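# Move an unpowered 5.7 kg robot arm to another desk

## Task

Carry the limp, unpowered 5.7 kg spare robot arm, whose joints swing freely, from its desk to the other desk and lay it down. It must end at rest with nothing hanging past any desk edge. No part of it may drop freely by more than a few centimetres. Afterwards release it and back the robot away. The robot itself must not tip over or finish leaning, and the arm must stay in place without the robot holding it.

## Robot and tools

Robot: a wheeled base with a vertical column, a tiltable head and two six-joint arms (left and right), each ending in a two-finger gripper. Folded, as it starts, it measures 0.73 m long, 0.62 m wide and 1.88 m tall, with its front 0.40 m ahead of the column. The base can drive straight and turn in place, but cannot slide sideways.

Frames: the base frame sits on the floor under the column, midway between the drive wheels, with x forward, y to the left and z up. left_hand and right_hand are reported in it as the point where the fingers meet; the fingertips reach 8 mm further. A hand's z axis runs along the fingers (quat_wxyz rotates (0,0,1) onto it), and its y axis runs across the opening. The odometry frame is the base frame as it was when the scene began.

execute_actions: "actions" is a list holding one action or nothing; an empty list just reports state and images. An action may contain "base", "joints", or both, plus optional "speeds"; its motions begin together and may finish at different times. "base" holds exactly one relative command: {"translate_m": d}, metres, forward positive, -3 to 3; or {"rotate_rad": d}, radians, counter-clockwise (leftward) positive, -3.2 to 3.2. Both are offsets from where the base last measured itself. "joints" is a single map for both arms, keyed by joint name, each value an absolute target: head_tilt_rad (-0.61 to 1.308, 0 about level, positive tilts down); left_joint1_rad..left_joint6_rad and right_joint1_rad..right_joint6_rad in radians, ranges joint1 -2.879 to 2.879, joint2 0 to 3.141, joint3 0 to 3.019, joint4 -1.692 to 1.57, joint5 -1.57 to 1.57 (positive swings the hand rightward), joint6 -2.094 to 2.094 (positive rolls clockwise viewed from behind); left_gripper_m and right_gripper_m are fingertip gap in metres, 0 to 0.093. "speeds" caps top speed for this action only: translate_m 0.05 to 0.8 m/s, rotate_rad 0.1 to 1 rad/s (the maxima are defaults); it does not slow arms. A base move needing over 8.667 s at its speed is refused. Unknown keys or out-of-range numbers cause refusal with no motion. "cameras" selects images: cam_head_left, cam_head_right, cam_left_wrist, cam_right_wrist, nav_camera, or all; omitted or null gives all, [] gives none. Joints and base left out of an action may keep pushing toward older targets.

wait: {"seconds": 0 to 10}; nothing new is commanded, and it returns state and images. zoom_image: {"camera", "region": [x0,y0,x1,y1]} in pixels of that camera's latest full image, origin top-left, at most 504x504. finished_scene: {"scene": n} ends the scene irreversibly and reports success; replying with no tool call also ends things.

Arm geometry: with joint1 at -1.57 (left) or 1.57 (right) and joints 5, 6 at 0, the arm lies in a vertical forward plane 0.23 m beside the column. Let a = j2 - 0.35, b = 1.05 + j2 - j3, c = b - j4 (c = 1.57 means fingers straight down). Hand point: ahead = 0.12 + 0.39 sin a + 0.38 cos b + 0.25 cos c; up = 1.46 + 0.39 cos a - 0.38 sin b - 0.25 sin c. Example: j2, j3, j4 = 0.93, 0.78, 0.14 gives about 0.60 m ahead, 1.21 m up. Real hands sit up to ~5 cm lower and nearer the column, ~12 cm under heavy or far loads; trust the reported hand positions (1 to 3 cm accurate). Reach is about 1 m from the shoulder, lowest about 0.47 m up; the floor is out of reach. Tested loads per arm, fingers down: 3.2 kg near 0.4 m ahead at 0.65 to 1.2 m height; 2 kg to 0.6 m ahead; 1 kg to 0.8 m ahead at 0.9 to 1.2 m. A gripper holds roughly 2 to 6 kg. The 5.7 kg arm likely needs both hands or sliding support, with its loose joints controlled so nothing swings down.

Gripping: fingers are 7 cm long; outer span is 1 cm wider than the opening at the tips, 5 cm at the base; the hand body is 10 cm by 7 cm, and the wrist camera sticks out 11 cm on one side. Command an opening smaller than the object; "off_target" then is expected. An opening staying 0.002 m or more over target means something is held. Tiny joint changes (under ~0.03 rad, 0.08 for j2, j3) may not move at all; for gentle contact step about 0.05 rad per call from the last target.

Results: base_status and joint_status give each motion's outcome: done, off_target, contact_stop (base stalled; back off 0.05 m before retrying or turning), time_out, not_followed (safety check withheld arm targets because of a near collision; move the offending joints back by at least 0.05 rad or move the other arm away). on_its_own lists uncommanded behaviour, with "held at" giving held targets. A blocked arm keeps pushing; to relax it resend its reported positions, though a loaded arm sags each time. motor_effort lists only left_wheel and right_wheel in percent (positive drives forward, bracket is the peak). wheel_motors_off = 1 means a 2 s shutdown after about 3 s of hard base pushing. base_odometry counts wheel turns; if turned_by_wheels and turned_by_imu disagree by over ~4% and 0.05 rad, the base hit something or slipped. base_tilt is in degrees; a forward drop of 0.5 or more during a move means the robot is leaning back, so reverse 0.05 m. Desk tops 0.30 to 1.20 m high can pass over the base and hit the column. Motor temperatures are listed per arm; 85 °C warns, 100 °C drops the arm, so avoid long heavy holds, and remember the simulation runs while you deliberate. Calibration lines give each camera's intrinsics and world-to-camera transform in the base frame.

Avoid: drops, letting the limp arm's links swing free, arms striking or pressing on each other, hard pushes, and leaving the robot tilted.

Each tool is called after "Request:" as a command line: name --argument value for each argument, lists and objects as JSON in quotes; but a table of rows of numbers goes row by row, as --pt "numbers of a row", without its own name.

## Session

Request:
execute_actions --actions '[]'

Scene clock: 0.00 s.
Motor temperatures (°C, as the motors report them): left_arm=[27 25 26 29 28 28] | right_arm=[27 25 27 28 28 28]
base_odometry: x=+0.000 y=+0.000 heading=+0.000 (m, m, rad; odometry frame)
turned_by_wheels: +0.000 (rad since the last result)
turned_by_imu: +0.000 (rad since the last result)
base_tilt: forward=+0.3 right=-0.5 (deg)
base_status: not commanded
joint_positions: head_tilt_rad=+0.878 left_joint1_rad=-1.575 left_joint2_rad=+0.875 left_joint3_rad=+0.381 left_joint4_rad=-0.962 left_joint5_rad=-0.055 left_joint6_rad=+0.047 left_gripper_m=+0.094 right_joint1_rad=+1.561 right_joint2_rad=+0.884 right_joint3_rad=+0.386 right_joint4_rad=-0.918 right_joint5_rad=+0.040 right_joint6_rad=-0.053 right_gripper_m=+0.094
joint_status: not commanded
wheel_motors_off: 0
motor_effort: left_wheel=+2 right_wheel=-1 (%)
left_hand: x=+0.1324 y=+0.2332 z=+1.2604 quat_wxyz=(+0.449, -0.035, -0.893, -0.013) (m; base frame)
right_hand: x=+0.1396 y=-0.2344 z=+1.2508 quat_wxyz=(+0.432, +0.028, -0.901, +0.009) (m; base frame)
pictures: cam_head_left, cam_head_right, cam_left_wrist, cam_right_wrist, nav_camera
Images, in order (width x height): cam_head_left 896x504, cam_head_right 896x504, cam_left_wrist 616x616, cam_right_wrist 616x616, nav_camera 896x504.

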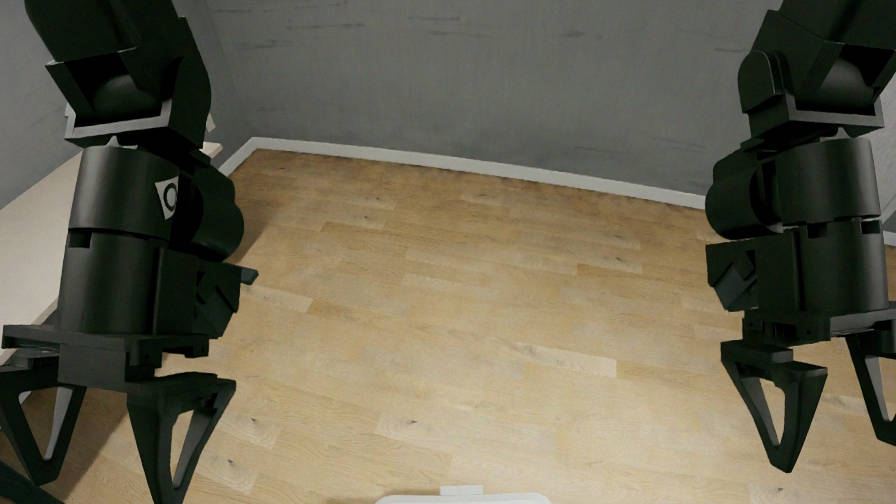

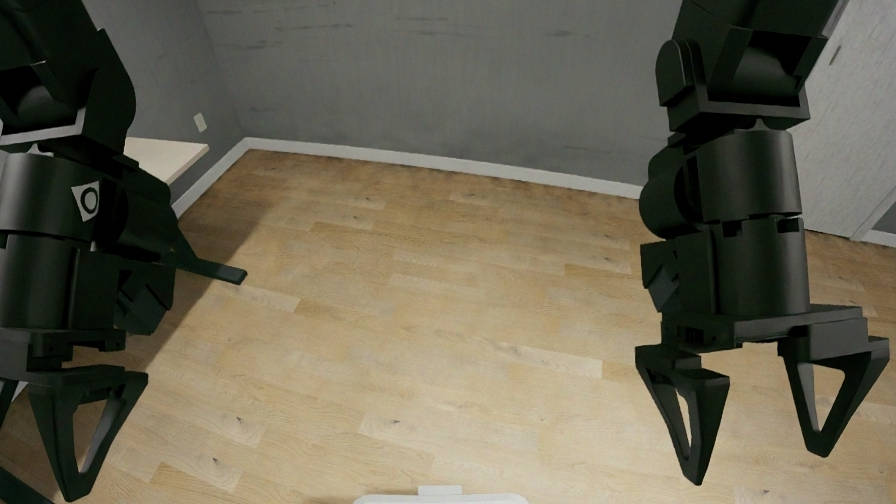

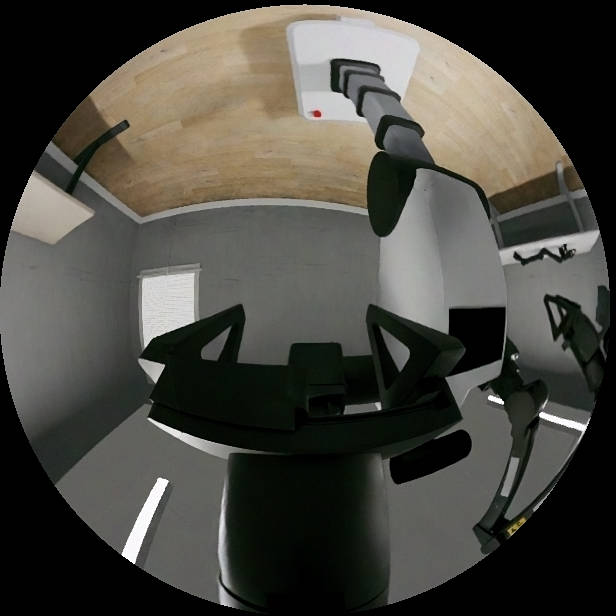

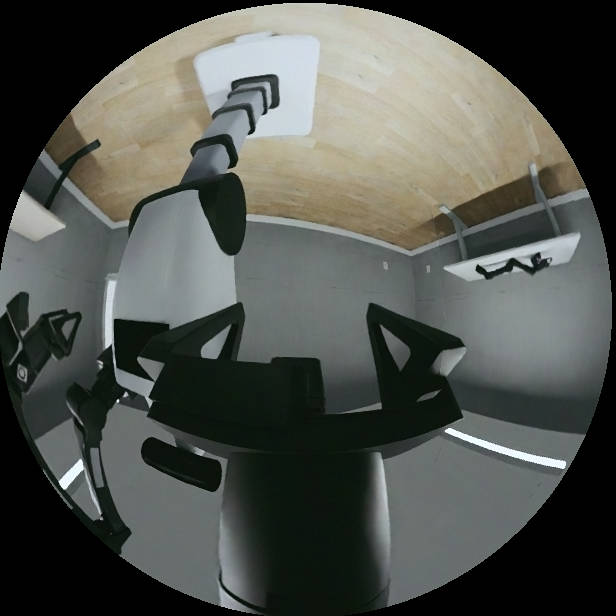

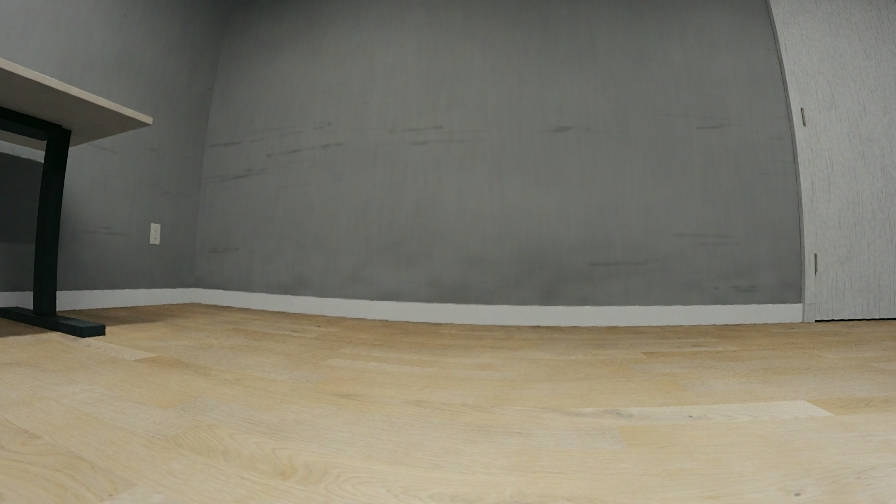

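Request:
execute_actions --actions '[{"base":{"rotate_rad":-1.9},"joints":{"head_tilt_rad":0.5}}]' --cameras '["cam_head_left","cam_left_wrist","nav_camera"]'

Scene clock: 5.87 s.
Motor temperatures (°C, as the motors report them): left_arm=[27 26 26 29 28 28] | right_arm=[27 25 27 28 28 28]
base_odometry: x=+0.000 y=+0.000 heading=-1.900 (m, m, rad; odometry frame)
turned_by_wheels: -1.900 (rad since the last result)
turned_by_imu: -1.918 (rad since the last result)
base_tilt: forward=+0.1 right=-0.5 (deg)
base_status: done
joint_positions: head_tilt_rad=+0.518 left_joint1_rad=-1.575 left_joint2_rad=+0.875 left_joint3_rad=+0.381 left_joint4_rad=-0.962 left_joint5_rad=-0.055 left_joint6_rad=+0.047 left_gripper_m=+0.094 right_joint1_rad=+1.561 right_joint2_rad=+0.884 right_joint3_rad=+0.386 right_joint4_rad=-0.918 right_joint5_rad=+0.040 right_joint6_rad=-0.053 right_gripper_m=+0.094
joint_status: all done
wheel_motors_off: 0
motor_effort: left_wheel=+0(35) right_wheel=+0(27) (%)
left_hand: x=+0.1324 y=+0.2332 z=+1.2604 quat_wxyz=(+0.449, -0.035, -0.893, -0.013) (m; base frame)
right_hand: x=+0.1396 y=-0.2344 z=+1.2508 quat_wxyz=(+0.432, +0.028, -0.901, +0.009) (m; base frame)
pictures: cam_head_left, cam_left_wrist, nav_camera
camera_calibration (this result's frames):
cam_head_left: T_world_to_cam=[[-0.00356594, -0.999936, -0.010724, 0.0452706], [-0.42986, 0.0112155, -0.902826, 1.41049], [0.902889, 0.00139042, -0.429872, 0.554871], [0, 0, 0, 1]] pos_world=[0.105487, 0.0286768, 1.51243]
Images, in order (width x height): cam_head_left 896x504, cam_left_wrist 616x616, nav_camera 896x504.

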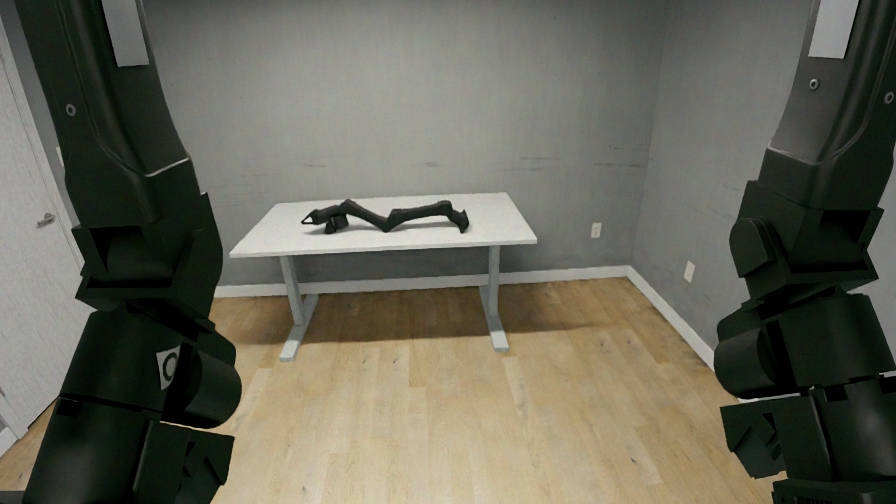

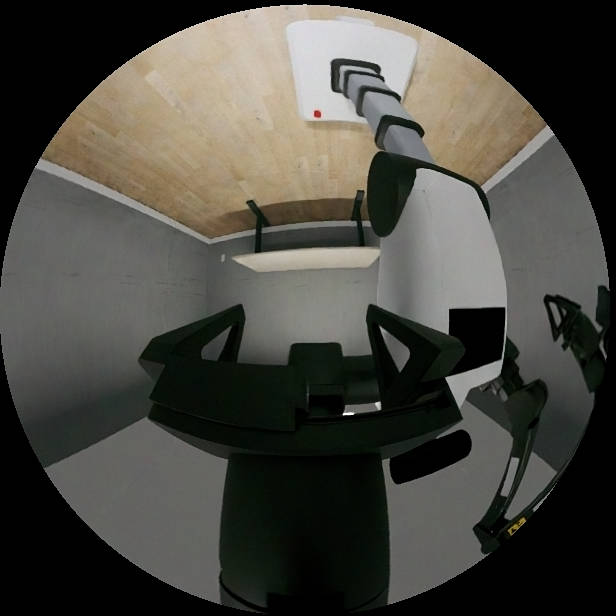

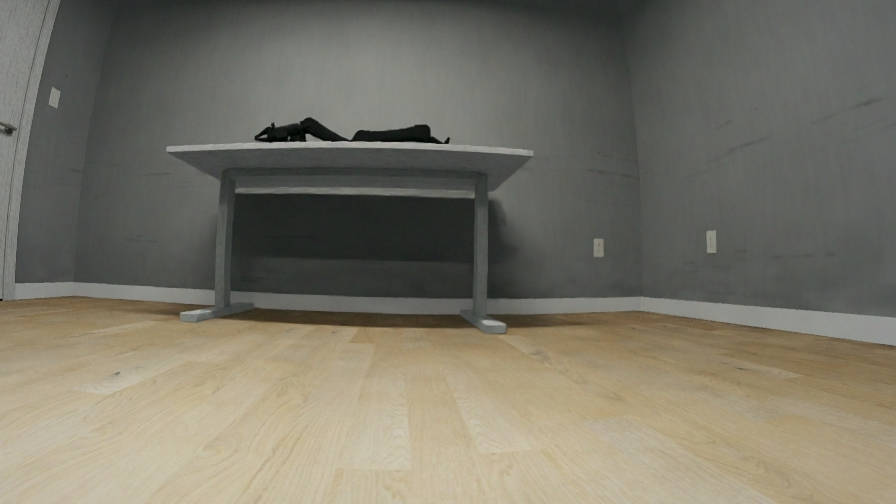

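Request:
execute_actions --actions '[{"base":{"rotate_rad":0.3},"joints":{"head_tilt_rad":0.7,"left_joint1_rad":-1.57,"left_joint2_rad":1.63,"left_joint3_rad":0.91,"left_joint4_rad":0.2,"left_joint5_rad":0,"left_joint6_rad":1.57,"right_joint1_rad":1.57,"right_joint2_rad":1.63,"right_joint3_rad":0.91,"right_joint4_rad":0.2,"right_joint5_rad":0,"right_joint6_rad":-1.57}}]' --cameras '[]'

Request:
execute_actions --actions '[{"base":{"translate_m":0.8}}]' --cameras '[]'

Request:
execute_actions --actions '[{"base":{"rotate_rad":-0.22}}]' --cameras '["cam_head_left","cam_head_right","nav_camera"]'

Scene clock: 28.80 s.
Motor temperatures (°C, as the motors report them): left_arm=[27 26 26 29 28 28] | right_arm=[27 26 27 28 28 28]
base_odometry: x=+0.000 y=+0.000 heading=-1.600 (m, m, rad; odometry frame)
turned_by_wheels: +0.300 (rad since the last result)
turned_by_imu: +0.304 (rad since the last result)
base_tilt: forward=+0.1 right=-0.4 (deg)
base_status: done
joint_positions: head_tilt_rad=+0.703 left_joint1_rad=-1.575 left_joint2_rad=+1.641 left_joint3_rad=+0.910 left_joint4_rad=+0.188 left_joint5_rad=-0.002 left_joint6_rad=+1.563 left_gripper_m=+0.094 right_joint1_rad=+1.570 right_joint2_rad=+1.639 right_joint3_rad=+0.918 right_joint4_rad=+0.191 right_joint5_rad=+0.001 right_joint6_rad=-1.563 right_gripper_m=+0.094
joint_status: all done
wheel_motors_off: 0
motor_effort: left_wheel=-1(25) right_wheel=+1(22) (%)
left_hand: x=+0.4102 y=+0.2223 z=+0.9413 quat_wxyz=(+0.006, -0.705, -0.709, +0.008) (m; base frame)
right_hand: x=+0.4170 y=-0.2259 z=+0.9413 quat_wxyz=(+0.003, +0.704, -0.710, -0.002) (m; base frame)
pictures: none
No camera images: the call's "cameras" was empty. Leave "cameras" out to get every camera's image.

Scene clock: 31.60 s.
Motor temperatures (°C, as the motors report them): left_arm=[27 26 26 29 28 28] | right_arm=[27 26 27 28 28 28]
base_odometry: x=-0.024 y=-0.800 heading=-1.600 (m, m, rad; odometry frame)
turned_by_wheels: +0.000 (rad since the last result)
turned_by_imu: -0.003 (rad since the last result)
base_tilt: forward=+0.1 right=-0.4 (deg)
base_status: done
joint_positions: head_tilt_rad=+0.703 left_joint1_rad=-1.575 left_joint2_rad=+1.638 left_joint3_rad=+0.912 left_joint4_rad=+0.188 left_joint5_rad=-0.002 left_joint6_rad=+1.563 left_gripper_m=+0.094 right_joint1_rad=+1.570 right_joint2_rad=+1.636 right_joint3_rad=+0.915 right_joint4_rad=+0.192 right_joint5_rad=+0.001 right_joint6_rad=-1.563 right_gripper_m=+0.094
joint_status: not commanded
wheel_motors_off: 0
motor_effort: left_wheel=+0(43) right_wheel=+0(53) (%)
left_hand: x=+0.4138 y=+0.2223 z=+0.9422 quat_wxyz=(+0.004, -0.705, -0.709, +0.006) (m; base frame)
right_hand: x=+0.4173 y=-0.2259 z=+0.9425 quat_wxyz=(+0.003, +0.704, -0.710, -0.001) (m; base frame)
pictures: none
No camera images: the call's "cameras" was empty. Leave "cameras" out to get every camera's image.

Scene clock: 32.93 s.
Motor temperatures (°C, as the motors report them): left_arm=[27 26 26 29 28 28] | right_arm=[27 26 27 28 28 28]
base_odometry: x=-0.024 y=-0.800 heading=-1.820 (m, m, rad; odometry frame)
turned_by_wheels: -0.219 (rad since the last result)
turned_by_imu: -0.220 (rad since the last result)
base_tilt: forward=+0.1 right=-0.4 (deg)
base_status: done
joint_positions: head_tilt_rad=+0.703 left_joint1_rad=-1.575 left_joint2_rad=+1.638 left_joint3_rad=+0.912 left_joint4_rad=+0.188 left_joint5_rad=-0.002 left_joint6_rad=+1.563 left_gripper_m=+0.094 right_joint1_rad=+1.569 right_joint2_rad=+1.636 right_joint3_rad=+0.915 right_joint4_rad=+0.192 right_joint5_rad=+0.001 right_joint6_rad=-1.563 right_gripper_m=+0.094
joint_status: not commanded
wheel_motors_off: 0
motor_effort: left_wheel=+0(32) right_wheel=+0(40) (%)
left_hand: x=+0.4138 y=+0.2223 z=+0.9422 quat_wxyz=(+0.004, -0.705, -0.709, +0.006) (m; base frame)
right_hand: x=+0.4173 y=-0.2268 z=+0.9425 quat_wxyz=(+0.003, +0.704, -0.710, -0.001) (m; base frame)
pictures: cam_head_left, cam_head_right, nav_camera
camera_calibration (this result's frames):
cam_head_left: T_world_to_cam=[[-0.00547914, -0.999936, -0.00988434, 0.0440731], [-0.588711, 0.0112155, -0.808266, 1.27281], [0.808325, 0.00139042, -0.588735, 0.804247], [0, 0, 0, 1]] pos_world=[0.099464, 0.0286768, 1.50269]
cam_head_right: T_world_to_cam=[[-0.0166212, -0.999825, -0.00859324, -0.0266047], [-0.581493, 0.0166576, -0.813381, 1.27483], [0.813382, -0.00852243, -0.581668, 0.788157], [0, 0, 0, 1]] pos_world=[0.0997906, -0.0411187, 1.49514]
Images, in order (width x height): cam_head_left 896x504, cam_head_right 896x504, nav_camera 896x504.

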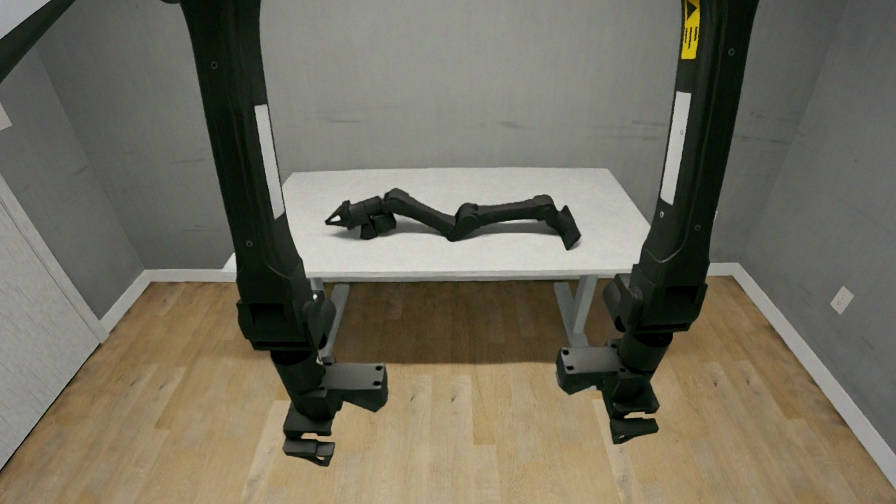

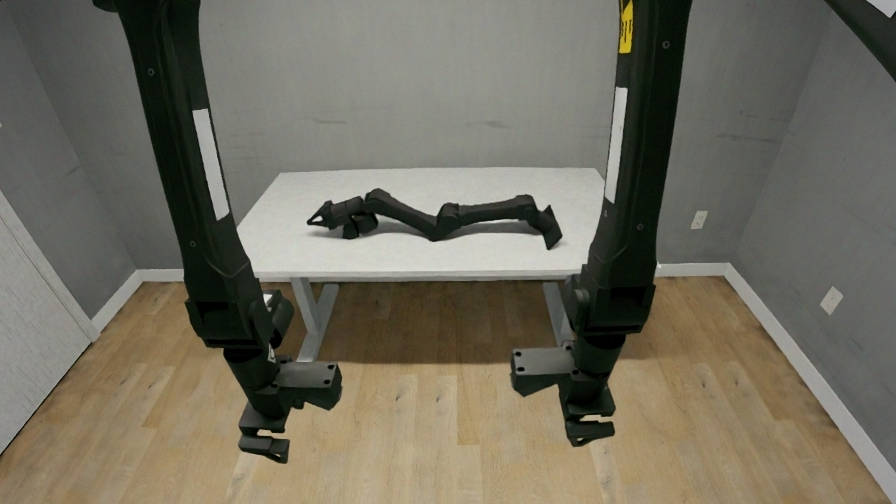

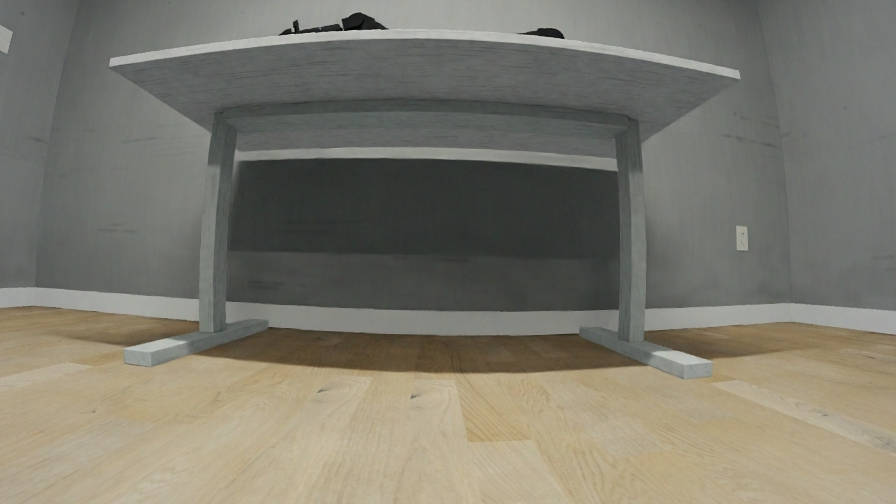

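Request:
zoom_image --camera "nav_camera" --region '[300,0,600,120]'

Request:
zoom_image --camera "cam_head_left" --region '[310,160,610,290]'

Region (300, 0, 600, 120) of nav_camera's 896x504 image, scaled by 1.680, with more detail than that image has; it fills the top 202 rows of this view, and the rest is white.

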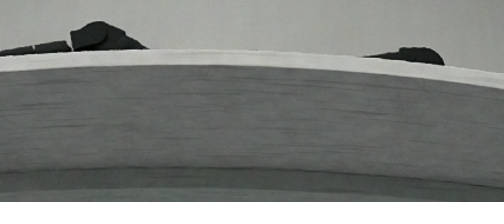

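Region (310, 160, 610, 290) of cam_head_left's 896x504 image, scaled by 1.680, with more detail than that image has; it fills the top 218 rows of this view, and the rest is white.

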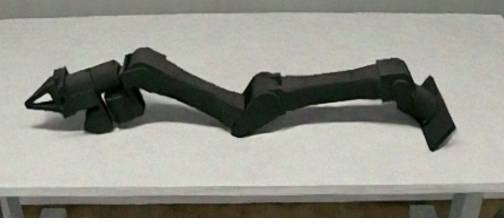

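Request:
execute_actions --actions '[{"base":{"translate_m":0.8},"joints":{"head_tilt_rad":1.1},"speeds":{"translate_m":0.4}}]'

Scene clock: 52.30 s.
Motor temperatures (°C, as the motors report them): left_arm=[27 27 26 29 28 28] | right_arm=[27 27 27 28 28 28]
base_odometry: x=-0.221 y=-1.575 heading=-1.820 (m, m, rad; odometry frame)
turned_by_wheels: +0.000 (rad since the last result)
turned_by_imu: -0.003 (rad since the last result)
base_tilt: forward=+0.1 right=-0.4 (deg)
base_status: done
joint_positions: head_tilt_rad=+1.100 left_joint1_rad=-1.575 left_joint2_rad=+1.635 left_joint3_rad=+0.912 left_joint4_rad=+0.188 left_joint5_rad=-0.002 left_joint6_rad=+1.563 left_gripper_m=+0.094 right_joint1_rad=+1.569 right_joint2_rad=+1.634 right_joint3_rad=+0.912 right_joint4_rad=+0.192 right_joint5_rad=+0.001 right_joint6_rad=-1.563 right_gripper_m=+0.094
joint_status: all done
wheel_motors_off: 0
motor_effort: left_wheel=+0(46) right_wheel=+1(47) (%)
left_hand: x=+0.4148 y=+0.2223 z=+0.9429 quat_wxyz=(+0.003, -0.705, -0.709, +0.005) (m; base frame)
right_hand: x=+0.4168 y=-0.2268 z=+0.9433 quat_wxyz=(+0.003, +0.704, -0.710, -0.001) (m; base frame)
pictures: cam_head_left, cam_head_right, cam_left_wrist, cam_right_wrist, nav_camera
camera_calibration (this result's frames):
cam_head_left: T_world_to_cam=[[-0.00886905, -0.999936, -0.00700436, 0.0398074], [-0.855016, 0.0112155, -0.51848, 0.839852], [0.518525, 0.00139042, -0.855061, 1.22888], [0, 0, 0, 1]] pos_world=[0.0812352, 0.0286768, 1.48649]
cam_head_right: T_world_to_cam=[[-0.0186498, -0.999825, -0.00151362, -0.0374059], [-0.850331, 0.0166576, -0.525984, 0.845683], [0.525917, -0.00852243, -0.850493, 1.21652], [0, 0, 0, 1]] pos_world=[0.0786234, -0.0411187, 1.4794]
cam_left_wrist: T_world_to_cam=[[-0.999976, -0.00146771, 0.00676207, 0.406201], [0.00277202, 0.810428, 0.585831, -0.732238], [-0.00634, 0.585836, -0.810405, 0.75915], [0, 0, 0, 1]] pos_world=[0.413034, 0.149285, 1.04144]
cam_right_wrist: T_world_to_cam=[[0.999946, -0.008036, -0.00664642, -0.409916], [-0.00250445, -0.803735, 0.594982, -0.741984], [-0.0101232, -0.594933, -0.803712, 0.748606], [0, 0, 0, 1]] pos_world=[0.415614, -0.154282, 1.04041]
Images, in order (width x height): cam_head_left 896x504, cam_head_right 896x504, cam_left_wrist 616x616, cam_right_wrist 616x616, nav_camera 896x504.

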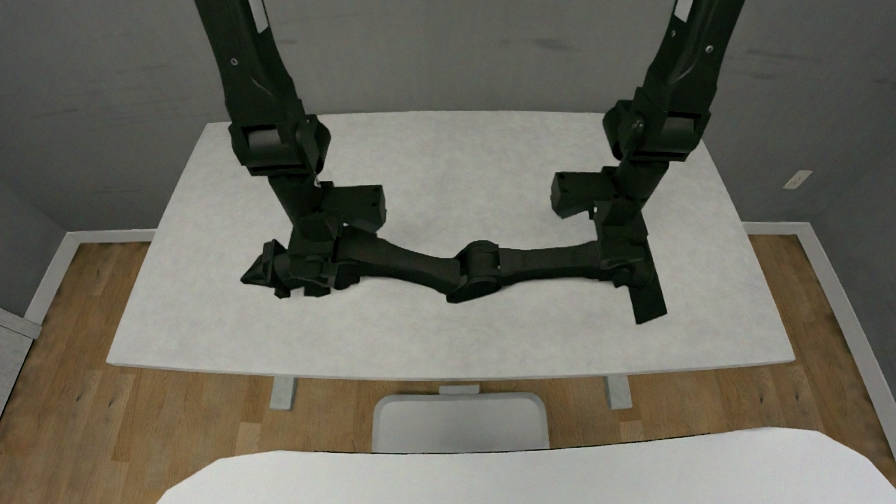

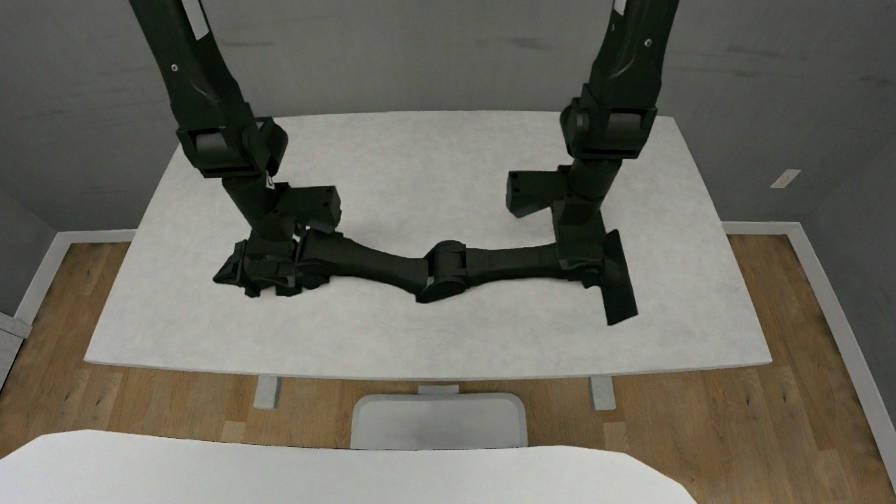

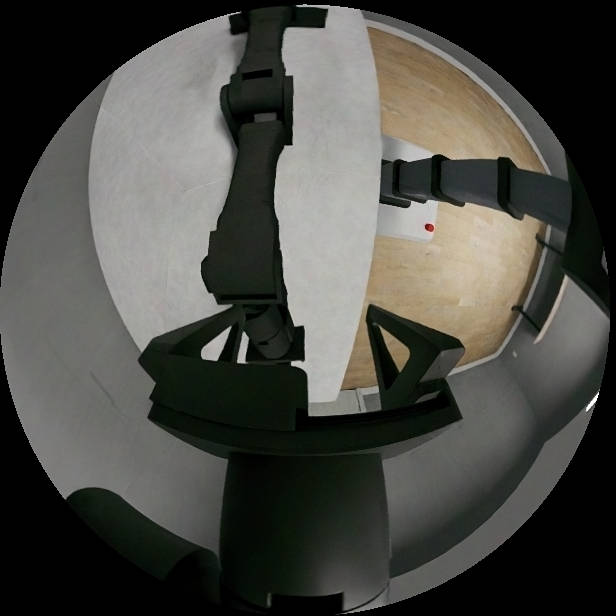

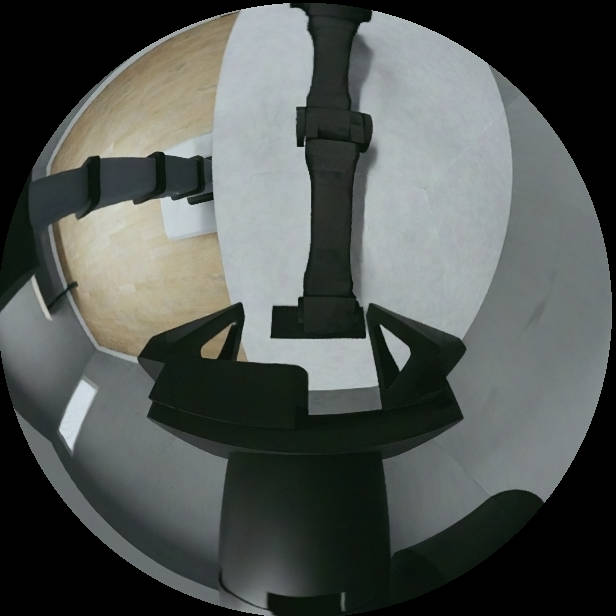

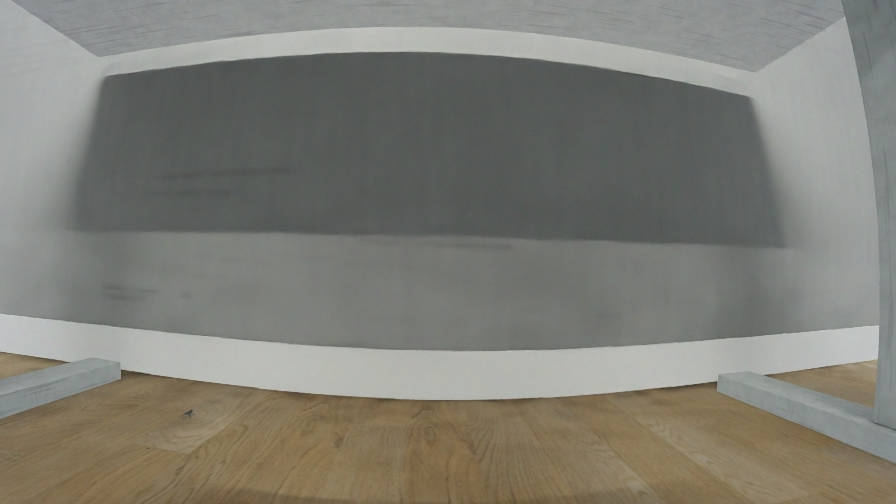

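Request:
zoom_image --camera "cam_head_right" --region '[200,170,660,340]'

Request:
zoom_image --camera "cam_left_wrist" --region '[130,20,430,400]'

Region (200, 170, 660, 340) of cam_head_right's 896x504 image, scaled by 1.096, with more detail than that image has; it fills the top 186 rows of this view, and the rest is white.

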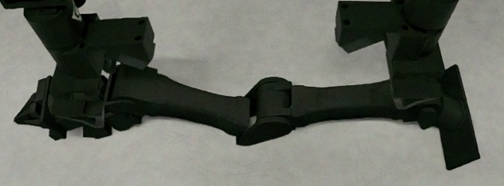

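Region (130, 20, 430, 400) of cam_left_wrist's 616x616 image, scaled by 1.326, with more detail than that image has; it fills the left 398 columns of this view, and the rest is white.

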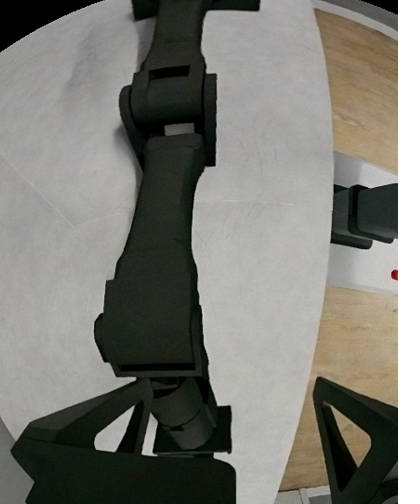

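Request:
execute_actions --actions '[{"base":{"translate_m":0.06},"speeds":{"translate_m":0.1},"joints":{"left_joint1_rad":-1.66,"left_joint2_rad":1.82,"left_joint3_rad":1.10,"left_joint4_rad":0.21,"right_joint2_rad":1.84,"right_joint3_rad":1.04,"right_joint4_rad":0.29}}]'

Scene clock: 83.33 s.
Motor temperatures (°C, as the motors report them): left_arm=[27 28 26 29 28 28] | right_arm=[27 28 27 28 28 28]
base_odometry: x=-0.236 y=-1.633 heading=-1.820 (m, m, rad; odometry frame)
turned_by_wheels: +0.000 (rad since the last result)
turned_by_imu: +0.000 (rad since the last result)
base_tilt: forward=+0.1 right=-0.4 (deg)
base_status: done
joint_positions: head_tilt_rad=+1.100 left_joint1_rad=-1.667 left_joint2_rad=+1.824 left_joint3_rad=+1.101 left_joint4_rad=+0.199 left_joint5_rad=-0.001 left_joint6_rad=+1.563 left_gripper_m=+0.094 right_joint1_rad=+1.569 right_joint2_rad=+1.845 right_joint3_rad=+1.044 right_joint4_rad=+0.287 right_joint5_rad=+0.001 right_joint6_rad=-1.564 right_gripper_m=+0.094
joint_status: all done
wheel_motors_off: 0
motor_effort: left_wheel=+0(35) right_wheel=+0(35) (%)
left_hand: x=+0.4297 y=+0.1593 z=+0.8744 quat_wxyz=(-0.029, -0.721, -0.692, +0.029) (m; base frame)
right_hand: x=+0.4048 y=-0.2269 z=+0.8706 quat_wxyz=(-0.002, +0.704, -0.710, +0.004) (m; base frame)
pictures: cam_head_left, cam_head_right, cam_left_wrist, cam_right_wrist, nav_camera
camera_calibration (this result's frames):
cam_head_left: T_world_to_cam=[[-0.00887153, -0.999936, -0.00700122, 0.0398027], [-0.8552, 0.0112155, -0.518177, 0.839395], [0.518222, 0.00139042, -0.855245, 1.22918], [0, 0, 0, 1]] pos_world=[0.0812162, 0.0286768, 1.48648]
cam_head_right: T_world_to_cam=[[-0.0186503, -0.999825, -0.00150701, -0.0374161], [-0.850518, 0.0166576, -0.525683, 0.845229], [0.525616, -0.00852243, -0.850679, 1.21682], [0, 0, 0, 1]] pos_world=[0.0786019, -0.0411187, 1.47939]
cam_left_wrist: T_world_to_cam=[[-0.999009, 0.0439939, -0.00675442, 0.425671], [0.0340972, 0.853986, 0.519178, -0.603291], [0.0286088, 0.518433, -0.854639, 0.775052], [0, 0, 0, 1]] pos_world=[0.423646, 0.0946615, 0.978481]
cam_right_wrist: T_world_to_cam=[[0.99994, -0.0076314, 0.00784818, -0.410953], [-0.0108031, -0.80373, 0.594896, -0.695356], [0.00176792, -0.594946, -0.803764, 0.68515], [0, 0, 0, 1]] pos_world=[0.402205, -0.154387, 0.967589]
Images, in order (width x height): cam_head_left 896x504, cam_head_right 896x504, cam_left_wrist 616x616, cam_right_wrist 616x616, nav_camera 896x504.

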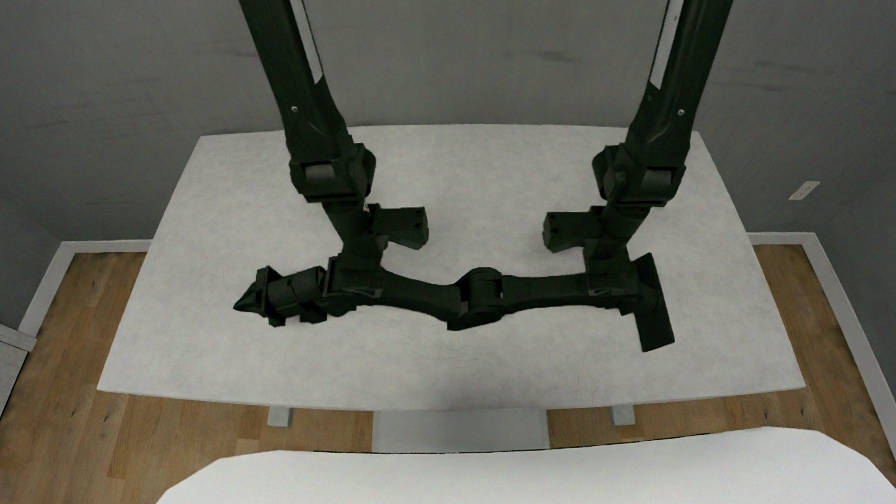

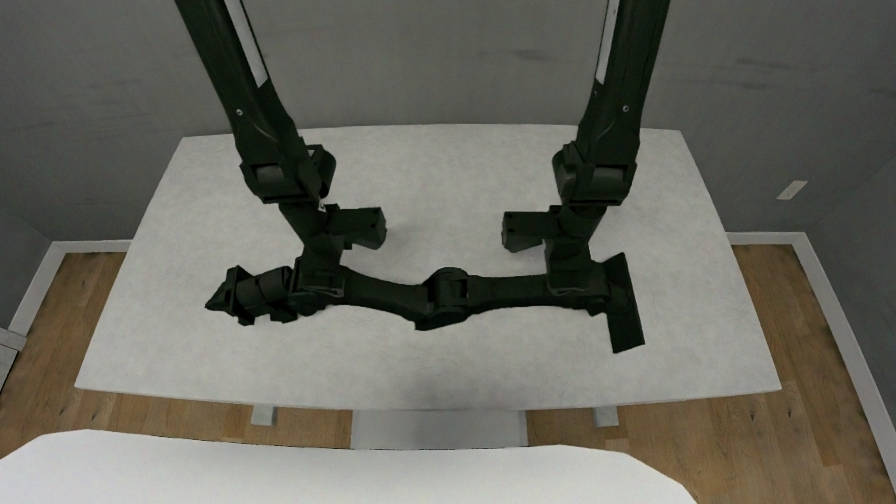

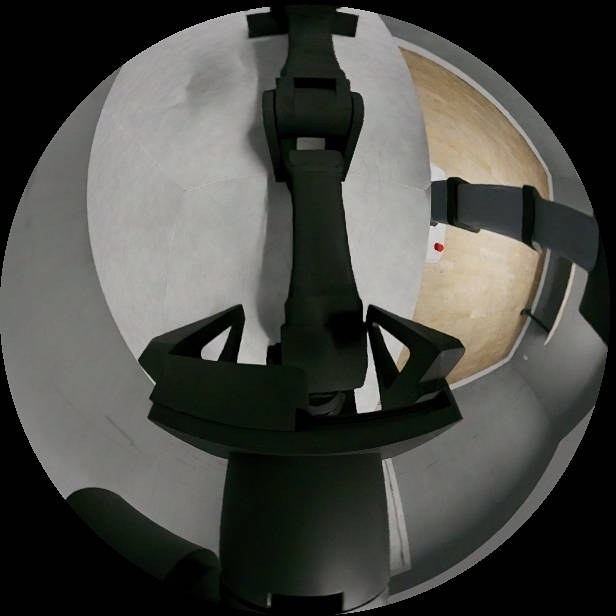

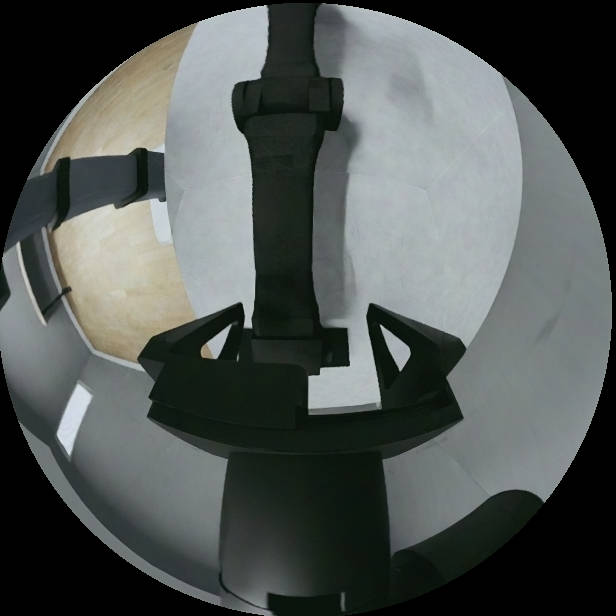

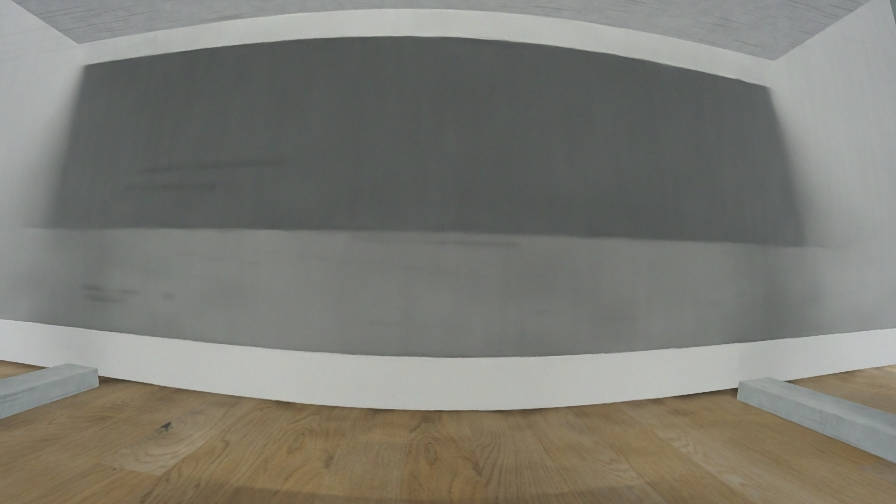

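Request:
execute_actions --actions '[{"base":{"translate_m":-0.022},"speeds":{"translate_m":0.05},"joints":{"left_joint2_rad":1.96,"left_joint3_rad":1.24,"right_joint2_rad":1.98,"right_joint3_rad":1.18}}]' --cameras '["cam_head_left","cam_left_wrist","cam_right_wrist"]'

Scene clock: 91.67 s.
Motor temperatures (°C, as the motors report them): left_arm=[27 28 26 29 28 28] | right_arm=[27 28 27 28 28 28]
base_odometry: x=-0.230 y=-1.612 heading=-1.820 (m, m, rad; odometry frame)
turned_by_wheels: +0.000 (rad since the last result)
turned_by_imu: +0.000 (rad since the last result)
base_tilt: forward=+0.1 right=-0.3 (deg)
base_status: done
joint_positions: head_tilt_rad=+1.100 left_joint1_rad=-1.669 left_joint2_rad=+1.954 left_joint3_rad=+1.239 left_joint4_rad=+0.199 left_joint5_rad=+0.000 left_joint6_rad=+1.564 left_gripper_m=+0.094 right_joint1_rad=+1.570 right_joint2_rad=+1.988 right_joint3_rad=+1.177 right_joint4_rad=+0.281 right_joint5_rad=-0.001 right_joint6_rad=-1.563 right_gripper_m=+0.094
joint_status: all done
wheel_motors_off: 0
motor_effort: left_wheel=+0(34) right_wheel=+0(35) (%)
left_hand: x=+0.4357 y=+0.1532 z=+0.8242 quat_wxyz=(-0.033, -0.721, -0.691, +0.027) (m; base frame)
right_hand: x=+0.3980 y=-0.2257 z=+0.8168 quat_wxyz=(+0.002, +0.704, -0.710, -0.002) (m; base frame)
pictures: cam_head_left, cam_left_wrist, cam_right_wrist
camera_calibration (this result's frames):
cam_head_left: T_world_to_cam=[[-0.00887214, -0.999936, -0.00700045, 0.0398015], [-0.855245, 0.0112155, -0.518103, 0.839283], [0.518148, 0.00139042, -0.85529, 1.22925], [0, 0, 0, 1]] pos_world=[0.0812116, 0.0286768, 1.48648]
cam_left_wrist: T_world_to_cam=[[-0.99888, 0.0450395, -0.0144895, 0.437696], [0.031083, 0.855589, 0.516722, -0.569133], [0.0356699, 0.515693, -0.856031, 0.73359], [0, 0, 0, 1]] pos_world=[0.428729, 0.0889228, 0.928401]
cam_right_wrist: T_world_to_cam=[[0.999944, -0.00783713, -0.00705207, -0.391537], [-0.0021371, -0.805682, 0.592345, -0.66434], [-0.010324, -0.592297, -0.805654, 0.64957], [0, 0, 0, 1]] pos_world=[0.396801, -0.153577, 0.914086]
Images, in order (width x height): cam_head_left 896x504, cam_left_wrist 616x616, cam_right_wrist 616x616.

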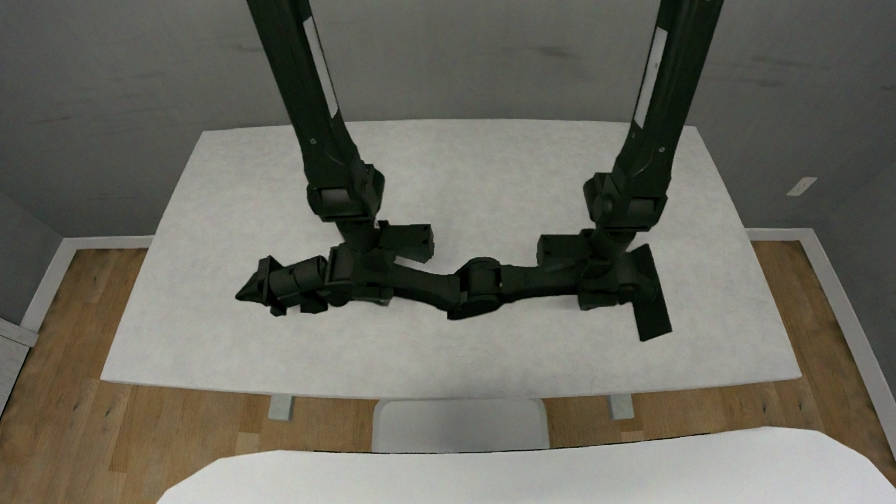

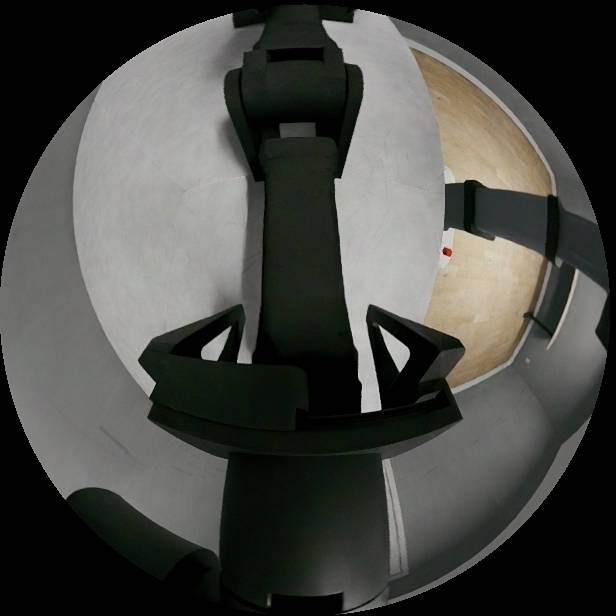

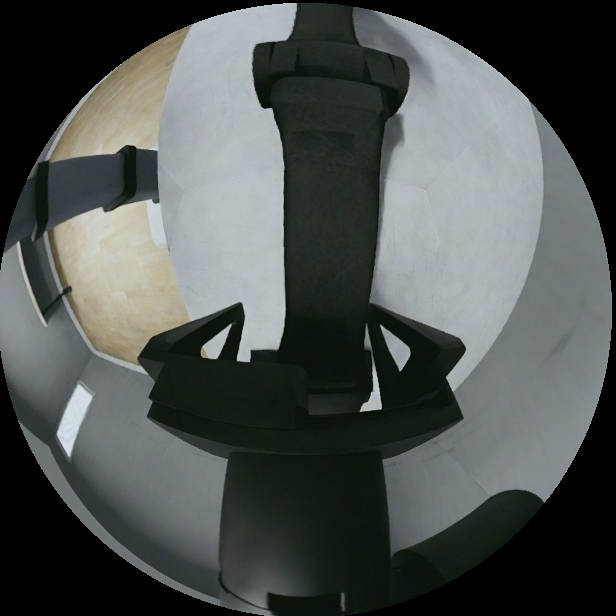

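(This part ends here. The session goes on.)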